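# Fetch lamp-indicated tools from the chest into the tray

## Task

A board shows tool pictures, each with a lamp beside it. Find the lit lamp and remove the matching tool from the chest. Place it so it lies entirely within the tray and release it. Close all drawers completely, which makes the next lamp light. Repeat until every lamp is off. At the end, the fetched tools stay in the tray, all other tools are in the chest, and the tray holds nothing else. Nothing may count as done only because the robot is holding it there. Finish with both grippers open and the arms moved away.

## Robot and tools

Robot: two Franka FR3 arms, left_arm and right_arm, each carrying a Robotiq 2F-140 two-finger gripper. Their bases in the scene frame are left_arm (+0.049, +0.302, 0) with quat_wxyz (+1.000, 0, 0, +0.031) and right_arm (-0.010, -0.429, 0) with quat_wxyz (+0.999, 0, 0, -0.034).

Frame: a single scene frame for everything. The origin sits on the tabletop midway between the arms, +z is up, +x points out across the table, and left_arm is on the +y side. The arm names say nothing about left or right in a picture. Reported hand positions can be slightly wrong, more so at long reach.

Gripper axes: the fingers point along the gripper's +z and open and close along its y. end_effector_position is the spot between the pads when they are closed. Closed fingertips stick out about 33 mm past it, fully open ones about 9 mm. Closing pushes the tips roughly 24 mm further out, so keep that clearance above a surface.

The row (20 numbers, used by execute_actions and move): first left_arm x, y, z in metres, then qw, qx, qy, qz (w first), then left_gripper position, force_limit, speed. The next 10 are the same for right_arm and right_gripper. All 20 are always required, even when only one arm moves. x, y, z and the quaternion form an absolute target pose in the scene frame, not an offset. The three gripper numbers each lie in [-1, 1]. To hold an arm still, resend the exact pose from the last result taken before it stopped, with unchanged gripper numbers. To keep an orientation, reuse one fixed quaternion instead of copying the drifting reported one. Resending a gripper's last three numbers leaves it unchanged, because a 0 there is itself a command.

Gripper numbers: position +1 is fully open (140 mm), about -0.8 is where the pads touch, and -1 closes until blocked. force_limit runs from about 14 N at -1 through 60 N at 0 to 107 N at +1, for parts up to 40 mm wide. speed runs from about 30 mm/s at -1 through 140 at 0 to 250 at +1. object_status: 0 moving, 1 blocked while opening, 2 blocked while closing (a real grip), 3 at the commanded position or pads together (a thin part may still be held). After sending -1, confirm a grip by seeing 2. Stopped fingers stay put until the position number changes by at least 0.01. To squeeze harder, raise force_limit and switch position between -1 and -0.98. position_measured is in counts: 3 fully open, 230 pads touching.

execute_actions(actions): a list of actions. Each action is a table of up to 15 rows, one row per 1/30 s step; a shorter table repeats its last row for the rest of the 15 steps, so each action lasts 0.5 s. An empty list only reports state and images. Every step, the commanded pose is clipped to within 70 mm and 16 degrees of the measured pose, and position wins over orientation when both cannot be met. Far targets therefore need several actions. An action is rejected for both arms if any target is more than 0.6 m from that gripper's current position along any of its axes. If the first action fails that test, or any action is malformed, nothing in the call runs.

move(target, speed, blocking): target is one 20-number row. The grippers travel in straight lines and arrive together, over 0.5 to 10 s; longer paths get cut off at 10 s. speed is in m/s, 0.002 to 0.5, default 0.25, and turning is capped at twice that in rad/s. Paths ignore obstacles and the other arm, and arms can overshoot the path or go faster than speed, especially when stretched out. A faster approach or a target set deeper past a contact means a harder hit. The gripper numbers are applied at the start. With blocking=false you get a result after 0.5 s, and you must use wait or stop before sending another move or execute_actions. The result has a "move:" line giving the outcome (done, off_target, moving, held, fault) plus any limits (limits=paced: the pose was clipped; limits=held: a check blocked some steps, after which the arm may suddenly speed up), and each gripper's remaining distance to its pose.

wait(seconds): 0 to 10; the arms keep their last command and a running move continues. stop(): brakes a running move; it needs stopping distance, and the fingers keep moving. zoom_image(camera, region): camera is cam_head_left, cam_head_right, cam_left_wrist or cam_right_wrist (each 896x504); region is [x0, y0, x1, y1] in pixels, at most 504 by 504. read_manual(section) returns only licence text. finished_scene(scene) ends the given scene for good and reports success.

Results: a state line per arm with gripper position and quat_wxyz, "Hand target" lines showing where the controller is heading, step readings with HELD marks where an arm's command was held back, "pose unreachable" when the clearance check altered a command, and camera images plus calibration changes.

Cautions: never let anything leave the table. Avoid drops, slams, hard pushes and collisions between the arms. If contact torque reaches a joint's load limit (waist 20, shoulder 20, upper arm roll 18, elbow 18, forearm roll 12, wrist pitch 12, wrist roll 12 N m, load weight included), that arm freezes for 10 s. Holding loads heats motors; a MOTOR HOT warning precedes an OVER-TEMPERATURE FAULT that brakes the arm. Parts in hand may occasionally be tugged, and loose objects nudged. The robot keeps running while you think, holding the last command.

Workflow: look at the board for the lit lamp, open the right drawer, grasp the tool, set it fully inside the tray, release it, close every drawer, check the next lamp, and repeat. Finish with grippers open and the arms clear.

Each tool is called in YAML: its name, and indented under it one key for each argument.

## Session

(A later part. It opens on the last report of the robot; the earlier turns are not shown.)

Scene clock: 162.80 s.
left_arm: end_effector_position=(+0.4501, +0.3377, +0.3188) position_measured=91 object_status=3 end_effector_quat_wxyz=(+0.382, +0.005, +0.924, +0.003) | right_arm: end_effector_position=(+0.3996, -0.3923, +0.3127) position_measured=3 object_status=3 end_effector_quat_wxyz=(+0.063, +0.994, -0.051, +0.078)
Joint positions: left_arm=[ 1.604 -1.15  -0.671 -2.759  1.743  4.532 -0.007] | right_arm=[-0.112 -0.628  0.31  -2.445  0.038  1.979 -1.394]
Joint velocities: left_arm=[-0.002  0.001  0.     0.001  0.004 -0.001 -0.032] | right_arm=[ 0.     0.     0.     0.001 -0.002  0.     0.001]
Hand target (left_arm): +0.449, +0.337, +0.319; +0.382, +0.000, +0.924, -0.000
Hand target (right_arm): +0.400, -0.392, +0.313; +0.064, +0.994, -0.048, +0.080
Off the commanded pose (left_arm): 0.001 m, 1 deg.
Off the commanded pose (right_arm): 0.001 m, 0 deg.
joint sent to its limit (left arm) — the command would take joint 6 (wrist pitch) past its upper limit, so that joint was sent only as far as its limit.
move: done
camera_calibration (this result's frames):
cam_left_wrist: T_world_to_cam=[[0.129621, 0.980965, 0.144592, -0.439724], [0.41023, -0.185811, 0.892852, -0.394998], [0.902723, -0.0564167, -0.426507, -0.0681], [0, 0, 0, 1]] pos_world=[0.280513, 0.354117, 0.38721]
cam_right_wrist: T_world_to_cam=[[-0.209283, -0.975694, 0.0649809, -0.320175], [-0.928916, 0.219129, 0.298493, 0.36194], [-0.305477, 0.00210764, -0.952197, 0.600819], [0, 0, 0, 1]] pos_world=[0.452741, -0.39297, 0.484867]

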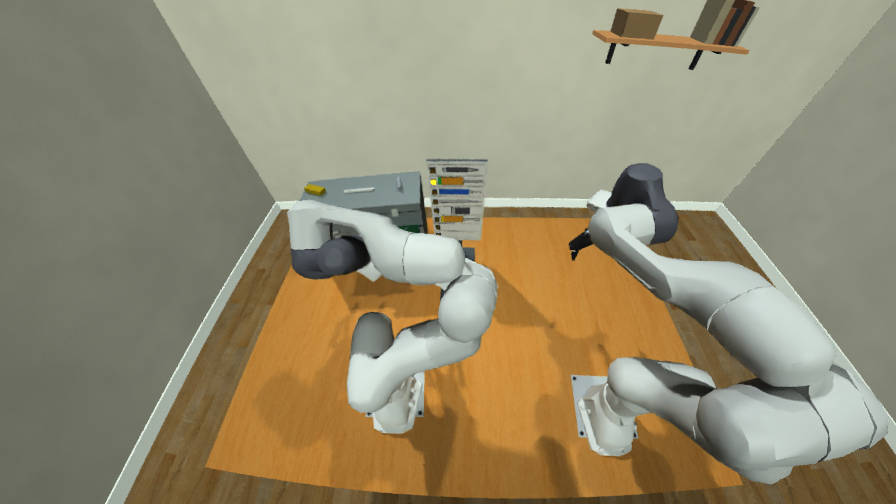

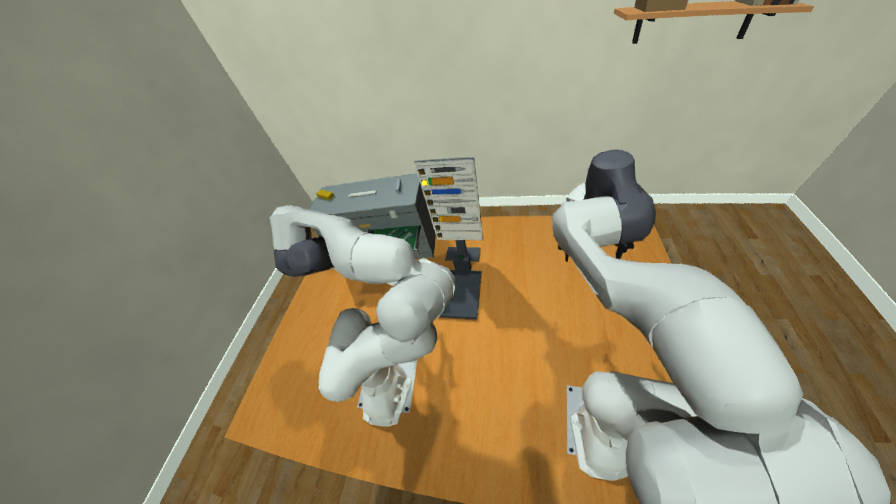

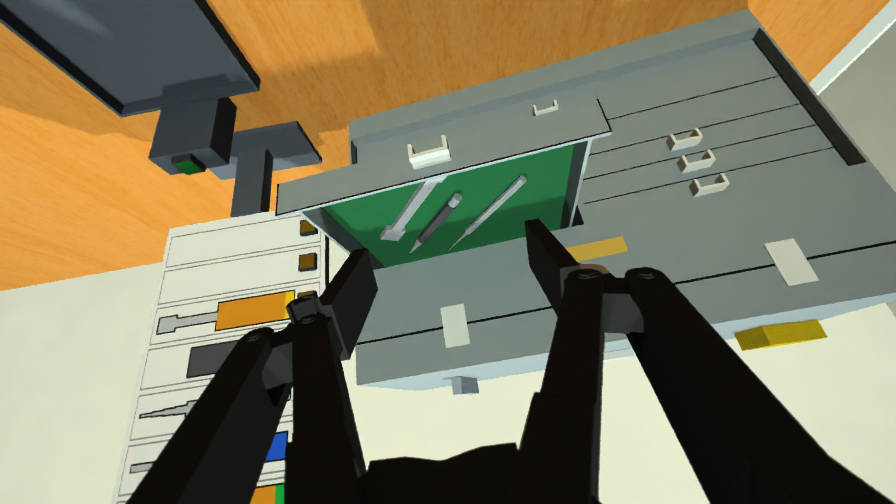

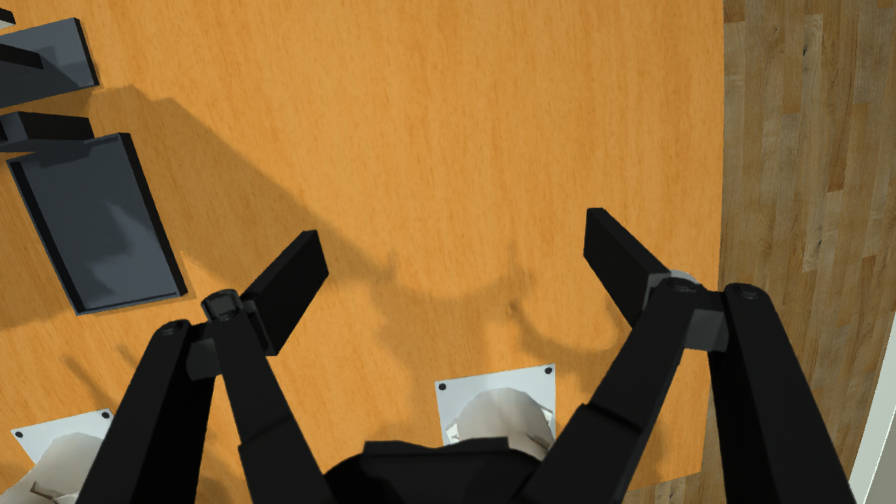

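move:
  target: [0.452,0.338,0.222,0.383,0,0.924,0,0.3,0.5,0,0.4,-0.392,0.313,0.064,0.994,-0.048,0.08,1,0,0]
  speed: 0.08

move:
  target: [0.452,0.338,0.222,0.383,0,0.924,0,-1,0.5,0,0.4,-0.392,0.313,0.064,0.994,-0.048,0.08,1,0,0]

move:
  target: [0.606,0.348,0.222,0.383,0,0.924,0,-1,0.5,0,0.4,-0.392,0.313,0.064,0.994,-0.048,0.08,1,0,0]
  speed: 0.08

Scene clock: 164.90 s.
left_arm: end_effector_position=(+0.4524, +0.3379, +0.2236) position_measured=91 object_status=3 end_effector_quat_wxyz=(+0.384, -0.004, +0.923, -0.002) | right_arm: end_effector_position=(+0.3996, -0.3922, +0.3127) position_measured=3 object_status=3 end_effector_quat_wxyz=(+0.063, +0.994, -0.051, +0.078)
Joint positions: left_arm=[ 1.583 -1.102 -0.891 -2.994  1.469  4.421  0.229] | right_arm=[-0.112 -0.628  0.31  -2.445  0.038  1.98  -1.394]
Joint velocities: left_arm=[ 0.003  0.001 -0.    -0.001 -0.006  0.001  0.034] | right_arm=[ 0.001 -0.002  0.002  0.001  0.     0.001  0.   ]
Hand target (left_arm): +0.453, +0.339, +0.223; +0.385, -0.000, +0.923, +0.000
Hand target (right_arm): +0.400, -0.392, +0.313; +0.064, +0.994, -0.048, +0.080
Off the commanded pose (left_arm): 0.002 m, 1 deg.
Off the commanded pose (right_arm): 0.001 m, 0 deg.
move: done
camera_calibration (this result's frames):
cam_left_wrist: T_world_to_cam=[[0.115678, 0.985042, 0.127714, -0.417718], [0.410017, -0.164466, 0.897127, -0.319026], [0.904713, -0.0514132, -0.422909, -0.114174], [0, 0, 0, 1]] pos_world=[0.282422, 0.35313, 0.29127]
cam_right_wrist: T_world_to_cam=[[-0.209231, -0.975704, 0.0649937, -0.320188], [-0.928926, 0.219083, 0.298494, 0.361916], [-0.305481, 0.00207987, -0.952196, 0.600791], [0, 0, 0, 1]] pos_world=[0.45273, -0.392948, 0.484851]

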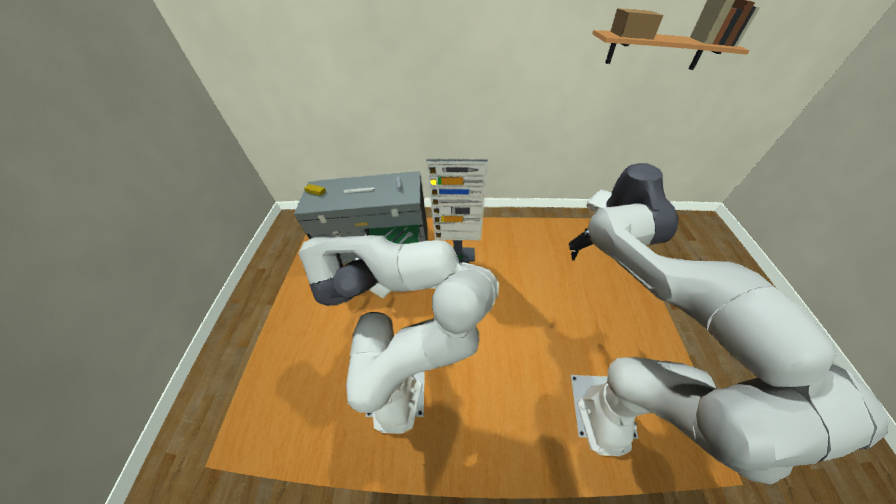

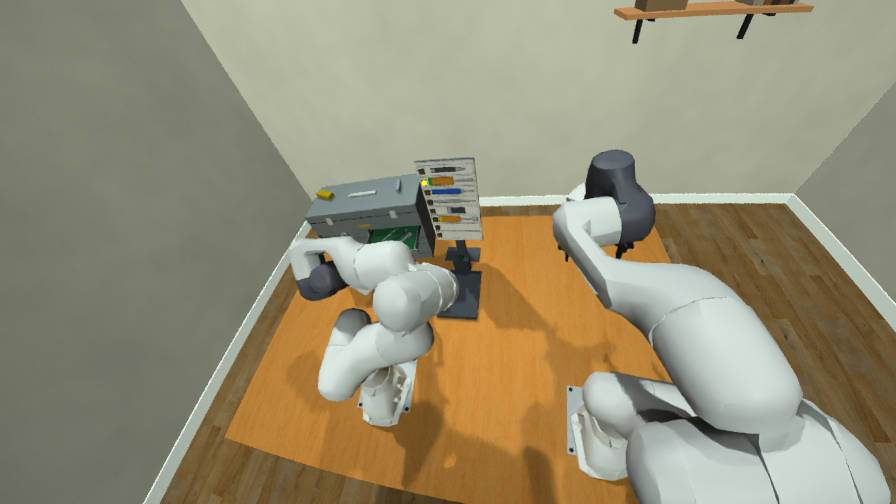

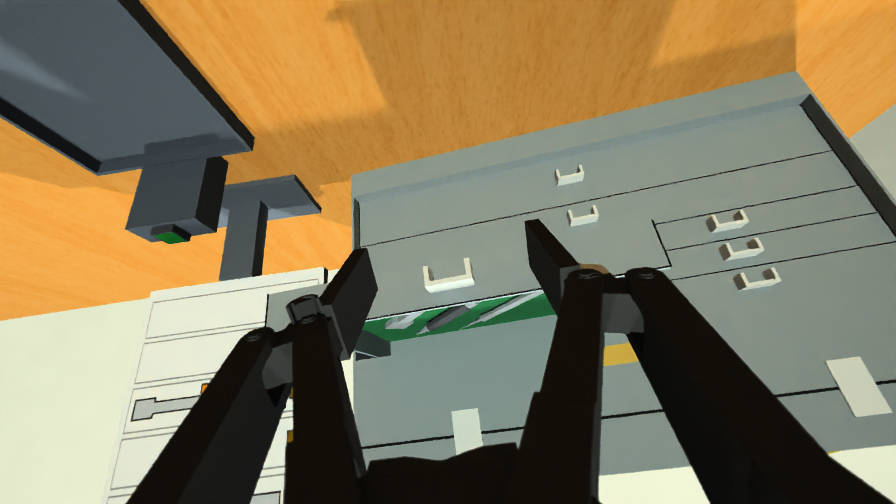

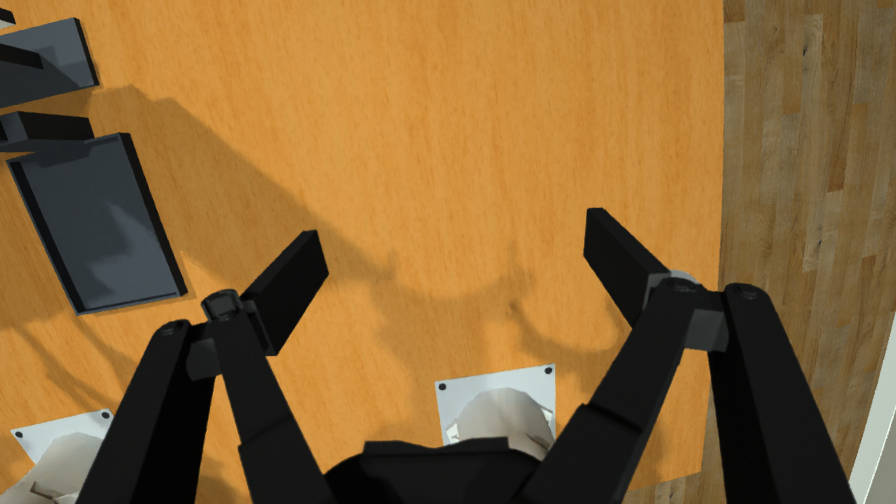

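Scene clock: 165.60 s.
left_arm: end_effector_position=(+0.4525, +0.3358, +0.2237) position_measured=196 object_status=2 end_effector_quat_wxyz=(+0.384, -0.001, +0.923, -0.004) | right_arm: end_effector_position=(+0.3996, -0.3922, +0.3127) position_measured=3 object_status=3 end_effector_quat_wxyz=(+0.063, +0.994, -0.051, +0.078)
Joint positions: left_arm=[ 1.582 -1.102 -0.893 -2.994  1.468  4.424  0.231] | right_arm=[-0.112 -0.628  0.31  -2.445  0.038  1.98  -1.394]
Joint velocities: left_arm=[ 0.     0.001 -0.001  0.     0.001 -0.     0.002] | right_arm=[ 0.002  0.001 -0.001  0.001 -0.002 -0.    -0.   ]
Hand target (left_arm): +0.452, +0.338, +0.222; +0.383, -0.000, +0.924, +0.000
Hand target (right_arm): +0.400, -0.392, +0.313; +0.064, +0.994, -0.048, +0.080
Off the commanded pose (left_arm): 0.003 m, 1 deg.
Off the commanded pose (right_arm): 0.001 m, 0 deg.
move: done
camera_calibration (this result's frames):
cam_left_wrist: T_world_to_cam=[[0.122149, 0.984377, 0.12681, -0.418179], [0.408602, -0.166312, 0.897432, -0.318294], [0.904502, -0.0578058, -0.422533, -0.112141], [0, 0, 0, 1]] pos_world=[0.282567, 0.352228, 0.291293]
cam_right_wrist: T_world_to_cam=[[-0.209219, -0.975706, 0.0649977, -0.320192], [-0.928928, 0.219073, 0.298496, 0.36191], [-0.305484, 0.00207285, -0.952195, 0.600784], [0, 0, 0, 1]] pos_world=[0.452728, -0.392944, 0.484847]

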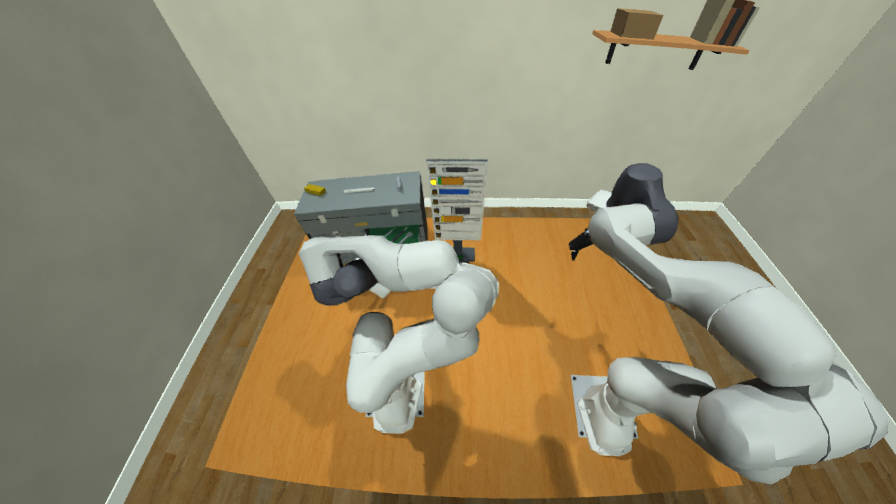

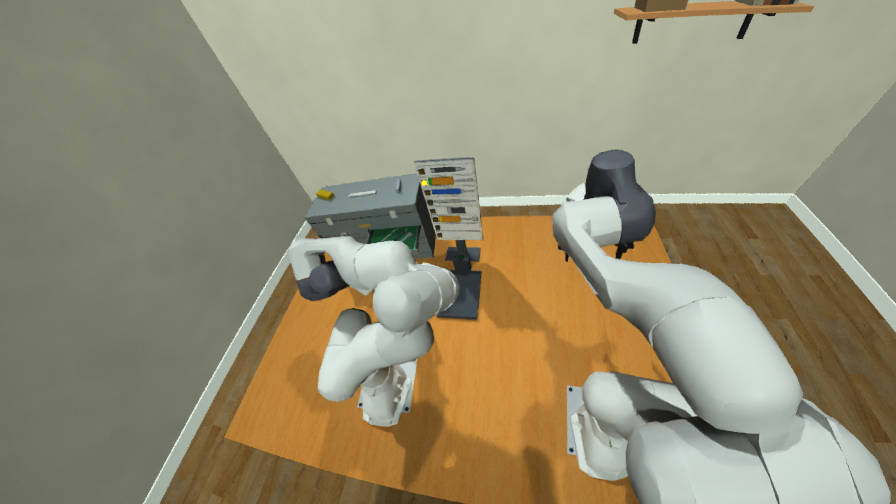

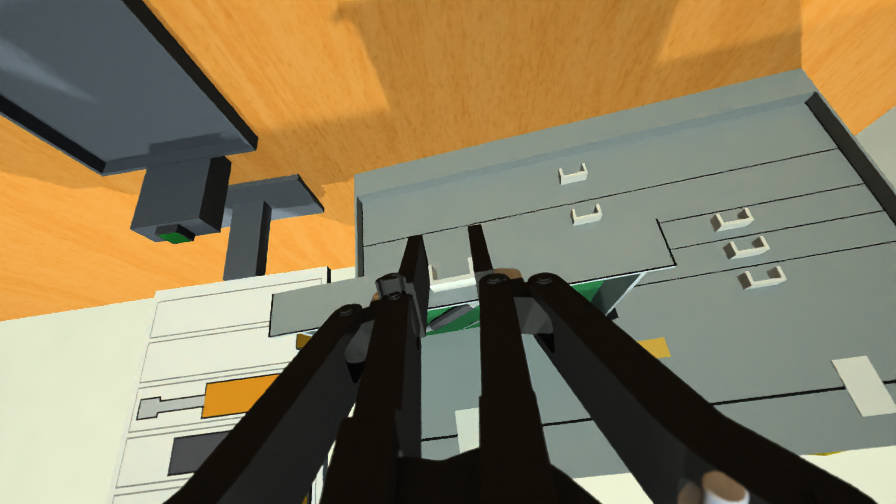

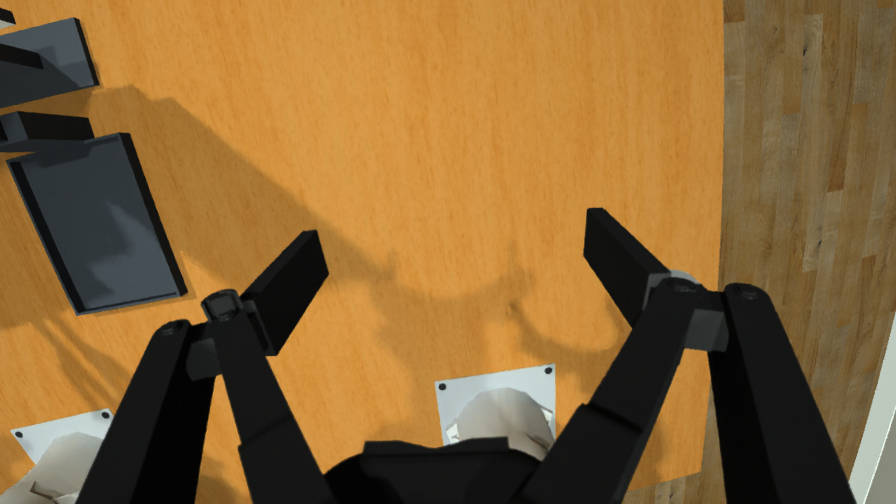

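Scene clock: 167.87 s.
left_arm: end_effector_position=(+0.6031, +0.3496, +0.2217) position_measured=196 object_status=2 end_effector_quat_wxyz=(+0.381, +0.000, +0.924, +0.002) | right_arm: end_effector_position=(+0.3996, -0.3922, +0.3127) position_measured=3 object_status=3 end_effector_quat_wxyz=(+0.063, +0.994, -0.051, +0.078)
Joint positions: left_arm=[ 1.808 -0.9   -1.276 -2.55   1.323  4.208  0.082] | right_arm=[-0.112 -0.628  0.31  -2.445  0.038  1.98  -1.394]
Joint velocities: left_arm=[ 0.002 -0.    -0.002  0.003  0.    -0.001 -0.025] | right_arm=[-0.001  0.     0.001  0.     0.    -0.    -0.002]
Hand target (left_arm): +0.605, +0.347, +0.220; +0.380, +0.000, +0.925, +0.001
Hand target (right_arm): +0.400, -0.392, +0.313; +0.064, +0.994, -0.048, +0.080
Off the commanded pose (left_arm): 0.003 m, 0 deg.
Off the commanded pose (right_arm): 0.001 m, 0 deg.
move: done
camera_calibration (this result's frames):
cam_left_wrist: T_world_to_cam=[[0.121381, 0.982828, 0.138979, -0.451621], [0.41424, -0.177396, 0.892713, -0.374215], [0.902038, -0.0507875, -0.428659, -0.248065], [0, 0, 0, 1]] pos_world=[0.433597, 0.364883, 0.290497]
cam_right_wrist: T_world_to_cam=[[-0.2092, -0.97571, 0.0650027, -0.320197], [-0.928931, 0.219057, 0.298498, 0.361901], [-0.305487, 0.00206287, -0.952194, 0.600775], [0, 0, 0, 1]] pos_world=[0.452724, -0.392936, 0.484841]

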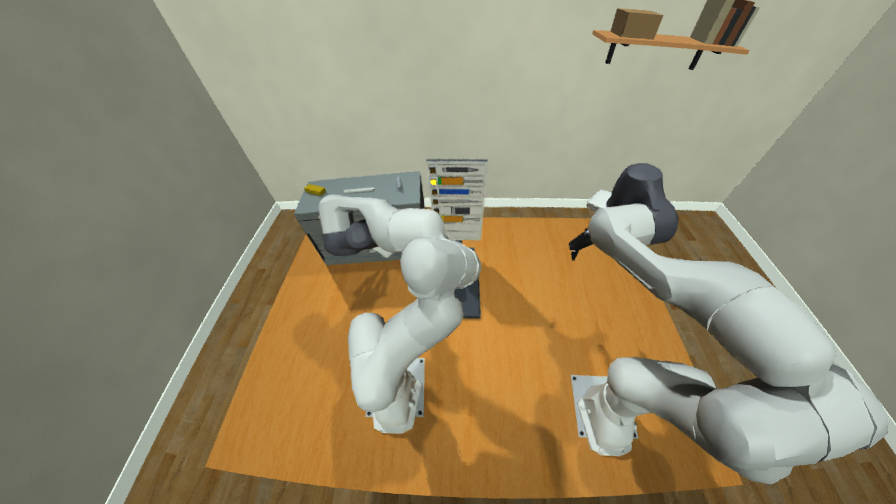

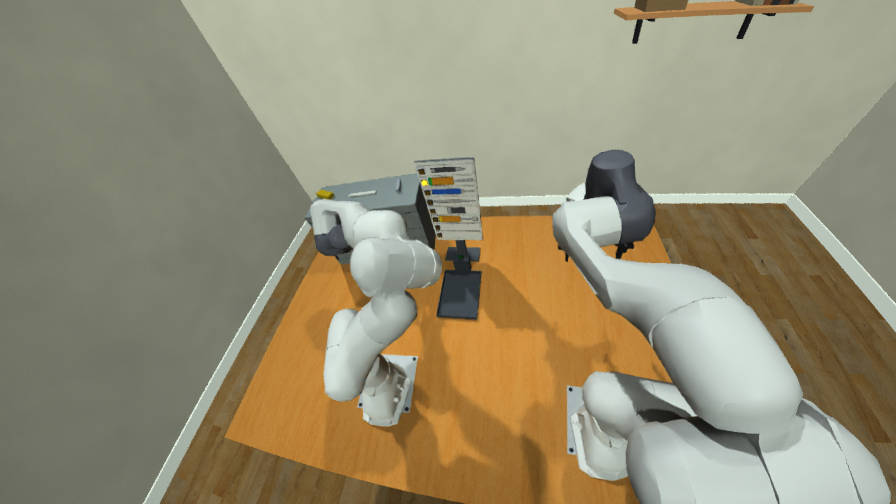

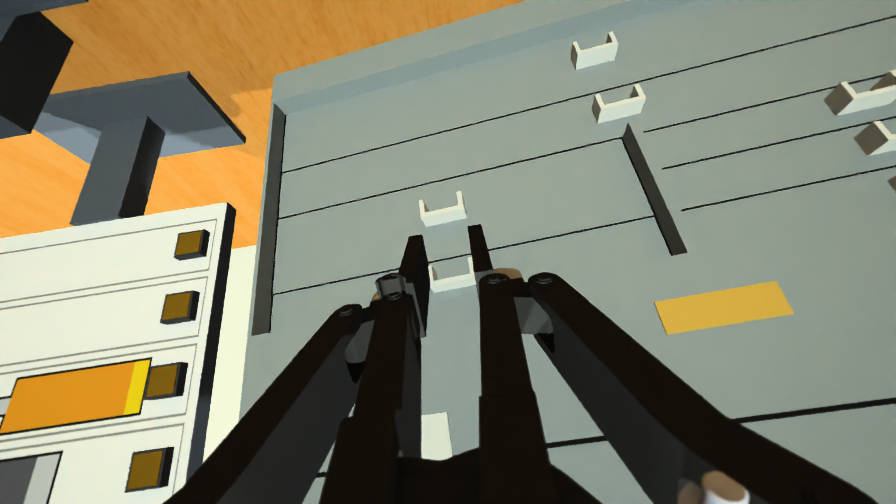

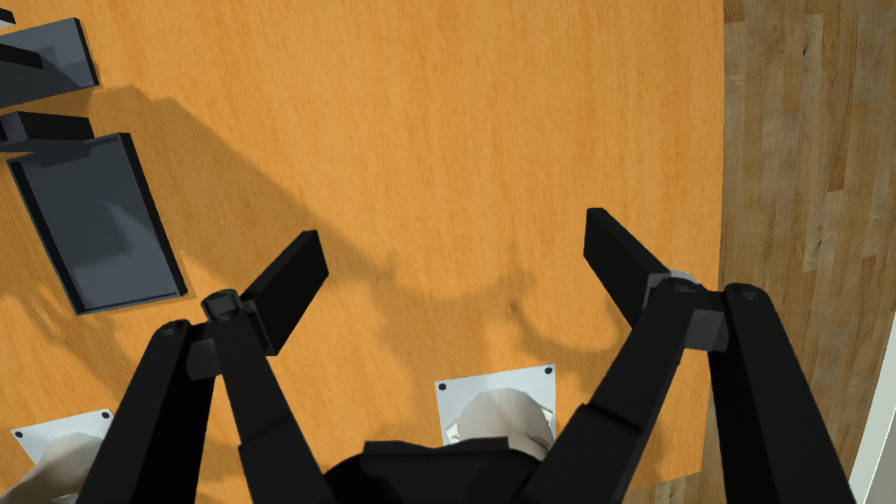

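Closed. Next: second drawer.

move:
  target: [0.565,0.348,0.222,0.383,0,0.924,0,0.3,0.5,0,0.4,-0.392,0.313,0.064,0.994,-0.048,0.08,1,0,0]
  speed: 0.08

move:
  target: [0.565,0.348,0.178,0.383,0,0.924,0,0.3,0.5,0,0.4,-0.392,0.313,0.064,0.994,-0.048,0.08,1,0,0]
  speed: 0.08

move:
  target: [0.605,0.348,0.178,0.383,0,0.924,0,0.3,0.5,0,0.4,-0.392,0.313,0.064,0.994,-0.048,0.08,1,0,0]
  speed: 0.05

move:
  target: [0.605,0.348,0.178,0.383,0,0.924,0,-1,0.5,0,0.4,-0.392,0.313,0.064,0.994,-0.048,0.08,1,0,0]

Scene clock: 168.97 s.
left_arm: end_effector_position=(+0.5669, +0.3501, +0.2230) position_measured=91 object_status=3 end_effector_quat_wxyz=(+0.385, -0.008, +0.923, -0.001) | right_arm: end_effector_position=(+0.3996, -0.3922, +0.3126) position_measured=3 object_status=3 end_effector_quat_wxyz=(+0.063, +0.994, -0.051, +0.078)
Joint positions: left_arm=[ 1.739 -0.929 -1.186 -2.672  1.325  4.256  0.125] | right_arm=[-0.112 -0.628  0.31  -2.445  0.038  1.98  -1.394]
Joint velocities: left_arm=[ 0.    -0.006 -0.    -0.003 -0.     0.014  0.026] | right_arm=[ 0.    -0.     0.    -0.    -0.    -0.001  0.   ]
Hand target (left_arm): +0.565, +0.348, +0.223; +0.384, -0.000, +0.923, -0.000
Hand target (right_arm): +0.400, -0.392, +0.313; +0.064, +0.994, -0.048, +0.080
Off the commanded pose (left_arm): 0.003 m, 1 deg.
Off the commanded pose (right_arm): 0.001 m, 0 deg.
move: done
camera_calibration (this result's frames):
cam_left_wrist: T_world_to_cam=[[0.107381, 0.986102, 0.12678, -0.438387], [0.409611, -0.160071, 0.898107, -0.364916], [0.905918, -0.044509, -0.421107, -0.220843], [0, 0, 0, 1]] pos_world=[0.396613, 0.364052, 0.290314]
cam_right_wrist: T_world_to_cam=[[-0.209178, -0.975714, 0.0650099, -0.320205], [-0.928935, 0.219038, 0.298499, 0.361891], [-0.305489, 0.00204935, -0.952193, 0.600762], [0, 0, 0, 1]] pos_world=[0.45272, -0.392927, 0.484834]

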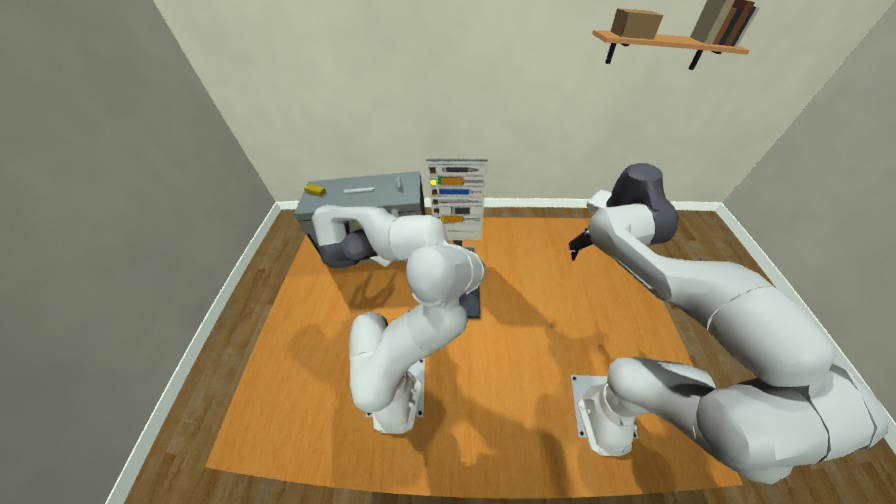

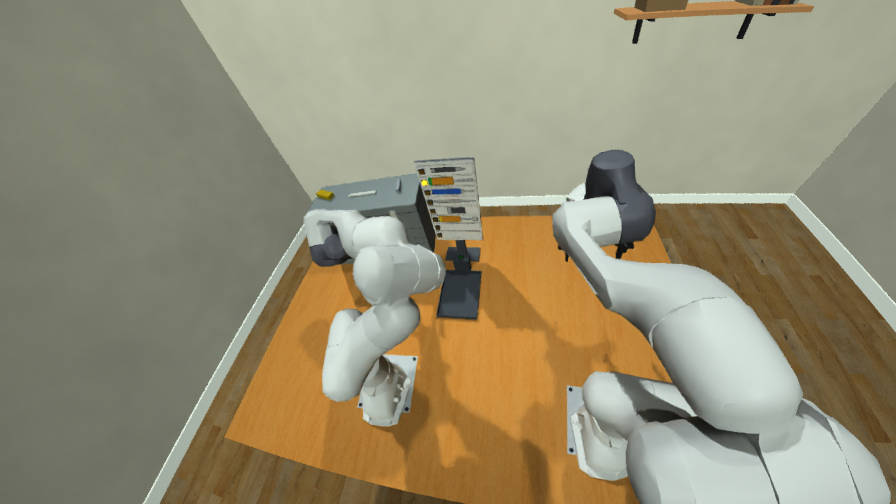

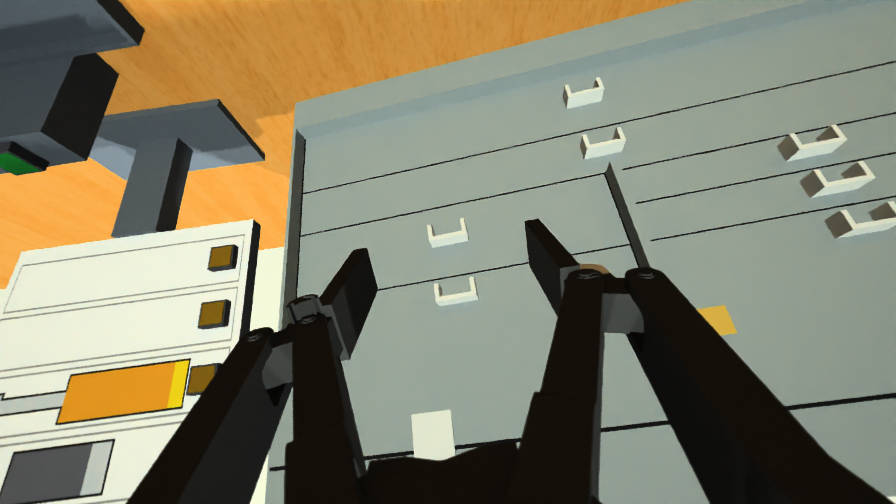

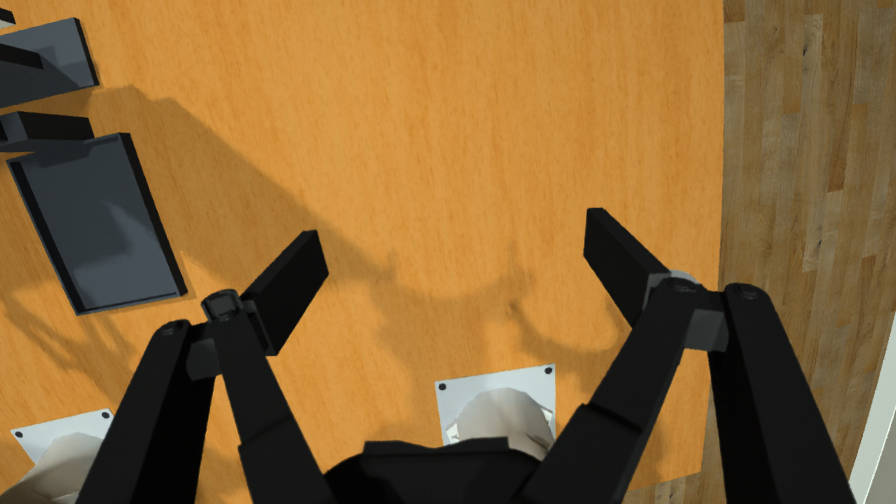

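Scene clock: 170.13 s.
left_arm: end_effector_position=(+0.5652, +0.3484, +0.1783) position_measured=91 object_status=3 end_effector_quat_wxyz=(+0.382, -0.006, +0.924, -0.002) | right_arm: end_effector_position=(+0.3996, -0.3922, +0.3126) position_measured=3 object_status=3 end_effector_quat_wxyz=(+0.063, +0.994, -0.051, +0.078)
Joint positions: left_arm=[ 1.802 -0.945 -1.339 -2.737  1.16   4.272  0.249] | right_arm=[-0.112 -0.628  0.31  -2.445  0.038  1.98  -1.394]
Joint velocities: left_arm=[ 0.002 -0.002 -0.003 -0.003 -0.007  0.011  0.031] | right_arm=[ 0.    -0.001  0.    -0.001  0.001  0.001  0.   ]
Hand target (left_arm): +0.565, +0.349, +0.178; +0.383, -0.000, +0.924, +0.000
Hand target (right_arm): +0.400, -0.392, +0.313; +0.064, +0.994, -0.048, +0.080
Off the commanded pose (left_arm): 0.001 m, 1 deg.
Off the commanded pose (right_arm): 0.001 m, 0 deg.
move: done
camera_calibration (this result's frames):
cam_left_wrist: T_world_to_cam=[[0.113215, 0.98531, 0.127854, -0.43413], [0.413616, -0.16374, 0.895606, -0.3249], [0.903385, -0.0485139, -0.426078, -0.234512], [0, 0, 0, 1]] pos_world=[0.395389, 0.363176, 0.246568]
cam_right_wrist: T_world_to_cam=[[-0.209158, -0.975718, 0.0650171, -0.320211], [-0.928939, 0.219021, 0.298498, 0.361883], [-0.30549, 0.00203638, -0.952193, 0.600751], [0, 0, 0, 1]] pos_world=[0.452716, -0.392919, 0.484828]

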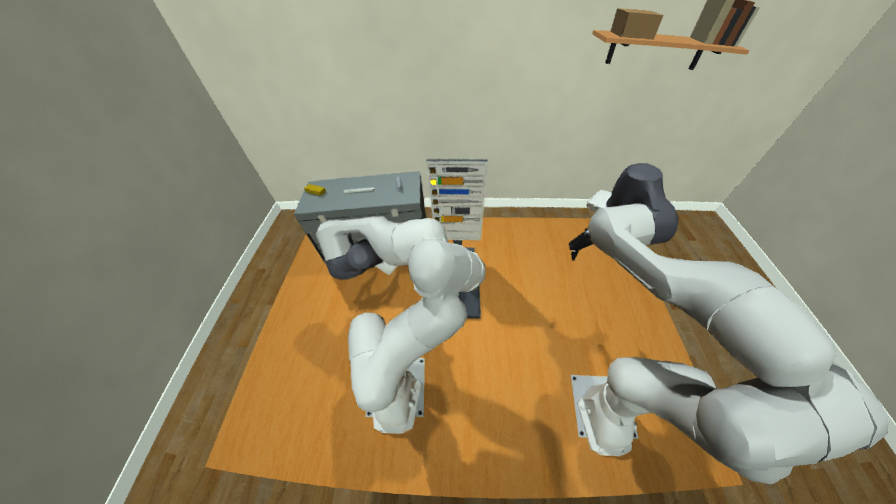

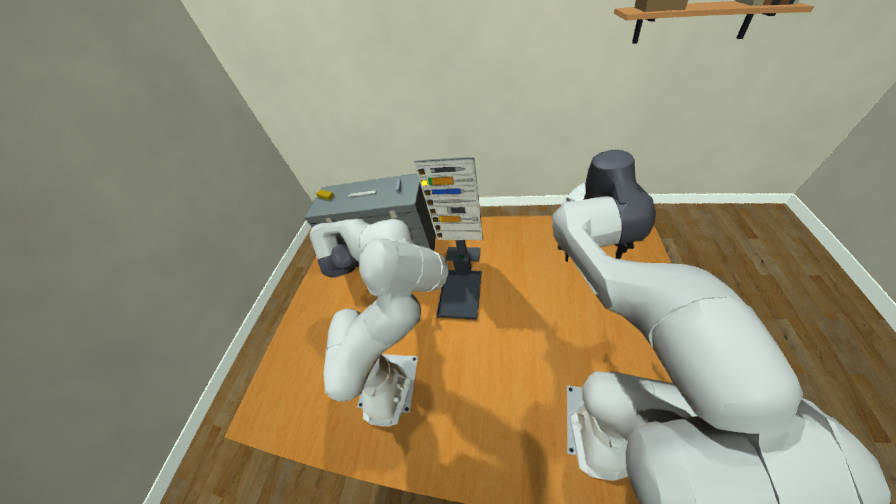

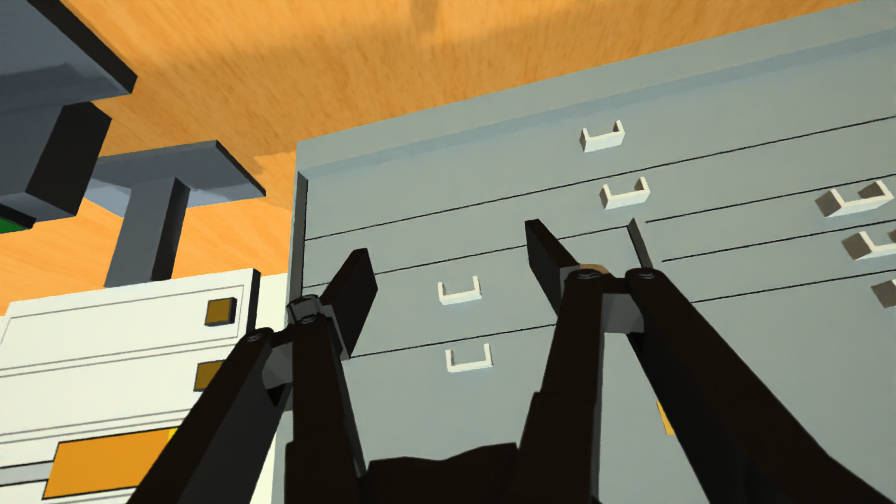

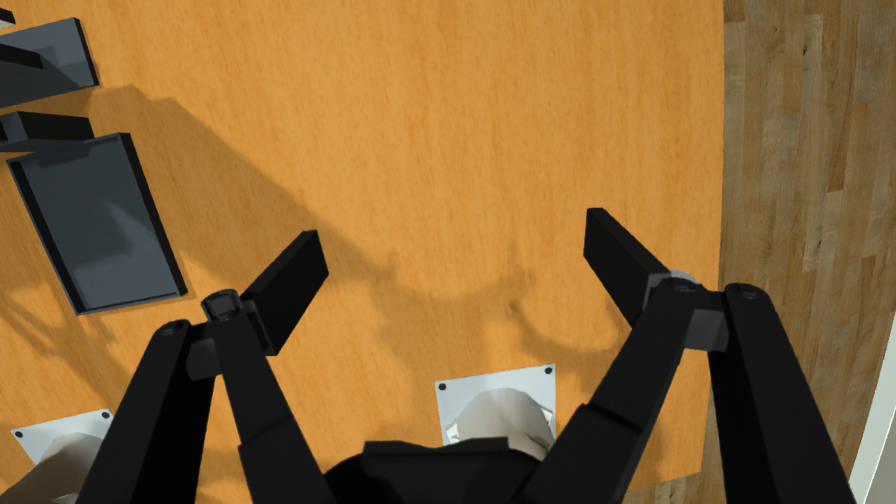

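Scene clock: 171.27 s.
left_arm: end_effector_position=(+0.6031, +0.3460, +0.1771) position_measured=91 object_status=3 end_effector_quat_wxyz=(+0.381, +0.007, +0.924, +0.001) | right_arm: end_effector_position=(+0.3996, -0.3922, +0.3126) position_measured=3 object_status=3 end_effector_quat_wxyz=(+0.063, +0.994, -0.051, +0.078)
Joint positions: left_arm=[ 1.868 -0.924 -1.419 -2.614  1.158  4.224  0.216] | right_arm=[-0.112 -0.628  0.31  -2.445  0.038  1.98  -1.394]
Joint velocities: left_arm=[ 0.003  0.007 -0.003  0.004  0.    -0.014 -0.019] | right_arm=[ 0.    -0.001  0.001  0.002 -0.     0.    -0.001]
Hand target (left_arm): +0.605, +0.348, +0.177; +0.382, +0.000, +0.924, -0.000
Hand target (right_arm): +0.400, -0.392, +0.313; +0.064, +0.994, -0.048, +0.080
Off the commanded pose (left_arm): 0.003 m, 1 deg.
Off the commanded pose (right_arm): 0.001 m, 0 deg.
move: done
camera_calibration (this result's frames):
cam_left_wrist: T_world_to_cam=[[0.134619, 0.980749, 0.14145, -0.449596], [0.411788, -0.185211, 0.89226, -0.330774], [0.901281, -0.0618678, -0.428794, -0.263039], [0, 0, 0, 1]] pos_world=[0.433805, 0.363404, 0.245943]
cam_right_wrist: T_world_to_cam=[[-0.209147, -0.97572, 0.0650207, -0.320215], [-0.928942, 0.219012, 0.298499, 0.361878], [-0.305491, 0.00202979, -0.952193, 0.600745], [0, 0, 0, 1]] pos_world=[0.452714, -0.392915, 0.484826]

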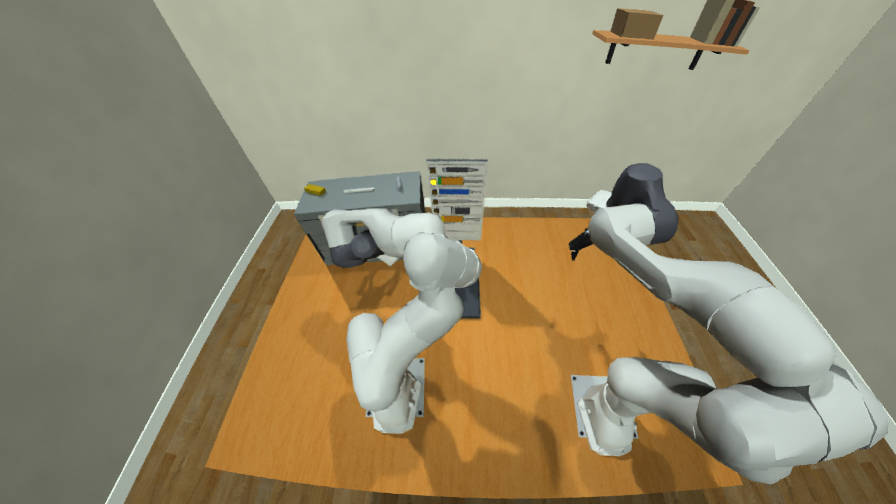

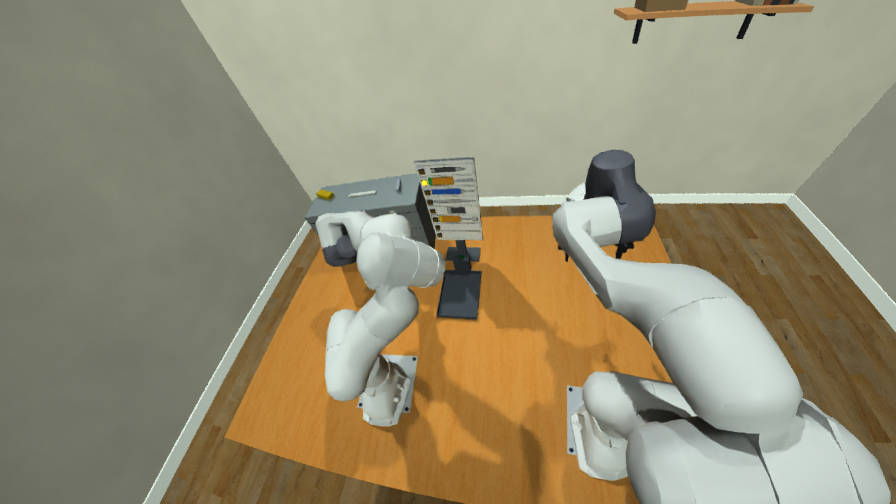

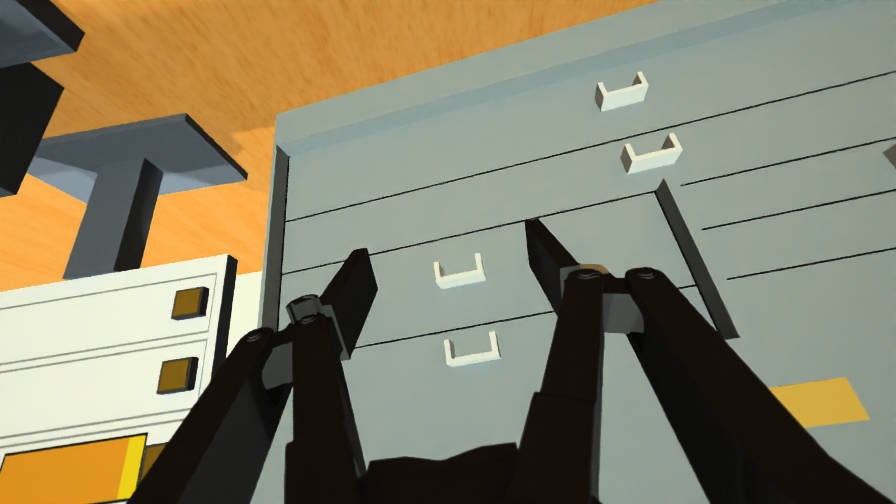

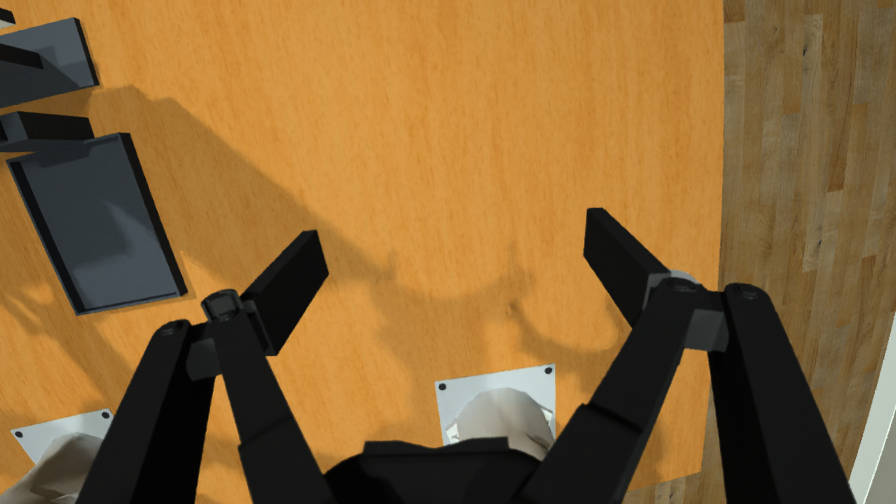

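Scene clock: 171.97 s.
left_arm: end_effector_position=(+0.6034, +0.3502, +0.1775) position_measured=196 object_status=2 end_effector_quat_wxyz=(+0.382, +0.002, +0.924, +0.003) | right_arm: end_effector_position=(+0.3996, -0.3922, +0.3126) position_measured=3 object_status=3 end_effector_quat_wxyz=(+0.063, +0.994, -0.051, +0.078)
Joint positions: left_arm=[ 1.872 -0.922 -1.418 -2.614  1.157  4.219  0.213] | right_arm=[-0.112 -0.628  0.31  -2.445  0.038  1.98  -1.394]
Joint velocities: left_arm=[ 0.001 -0.    -0.001 -0.001 -0.001 -0.    -0.003] | right_arm=[ 0.001  0.001  0.001 -0.001  0.    -0.     0.   ]
Hand target (left_arm): +0.605, +0.348, +0.178; +0.383, +0.000, +0.924, -0.000
Hand target (right_arm): +0.400, -0.392, +0.313; +0.064, +0.994, -0.048, +0.080
Off the commanded pose (left_arm): 0.003 m, 0 deg.
Off the commanded pose (right_arm): 0.001 m, 0 deg.
move: done
camera_calibration (this result's frames):
cam_left_wrist: T_world_to_cam=[[0.123652, 0.982207, 0.141353, -0.44769], [0.412837, -0.180451, 0.89275, -0.332839], [0.902372, -0.0520344, -0.427804, -0.26714], [0, 0, 0, 1]] pos_world=[0.433825, 0.365763, 0.246141]
cam_right_wrist: T_world_to_cam=[[-0.209139, -0.975722, 0.065024, -0.320218], [-0.928943, 0.219005, 0.2985, 0.361874], [-0.305494, 0.00202427, -0.952192, 0.60074], [0, 0, 0, 1]] pos_world=[0.452712, -0.392912, 0.484822]

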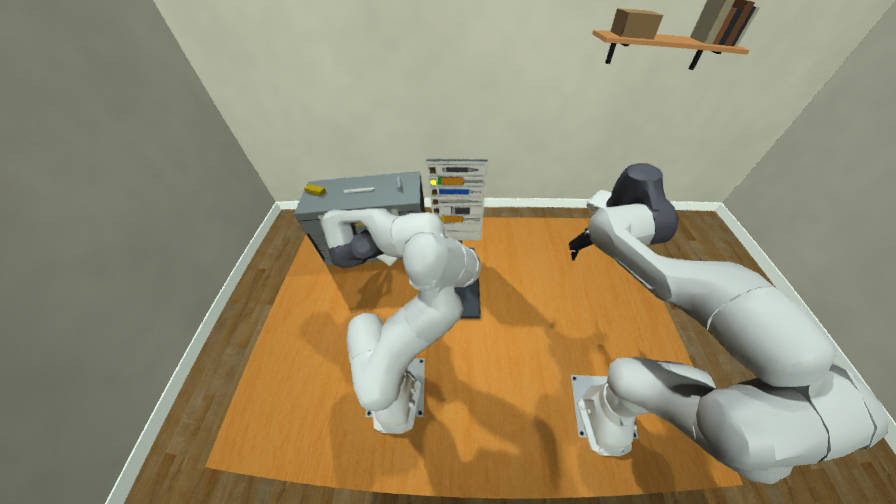

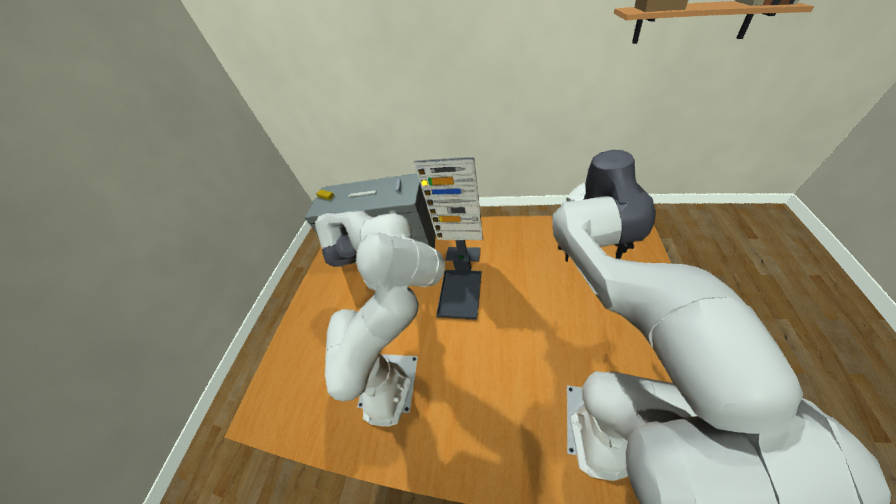

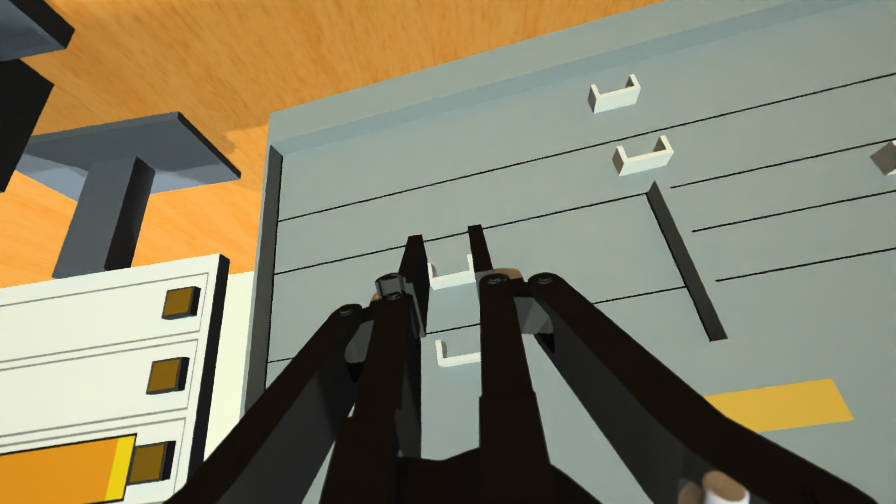

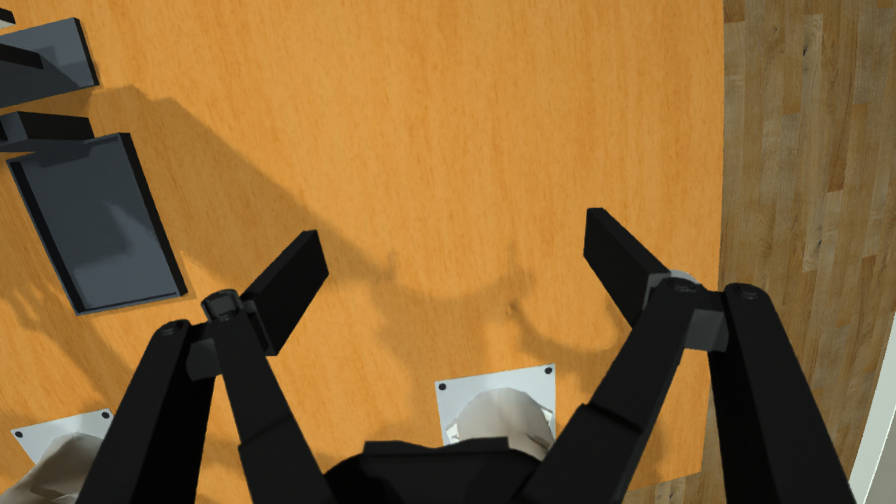

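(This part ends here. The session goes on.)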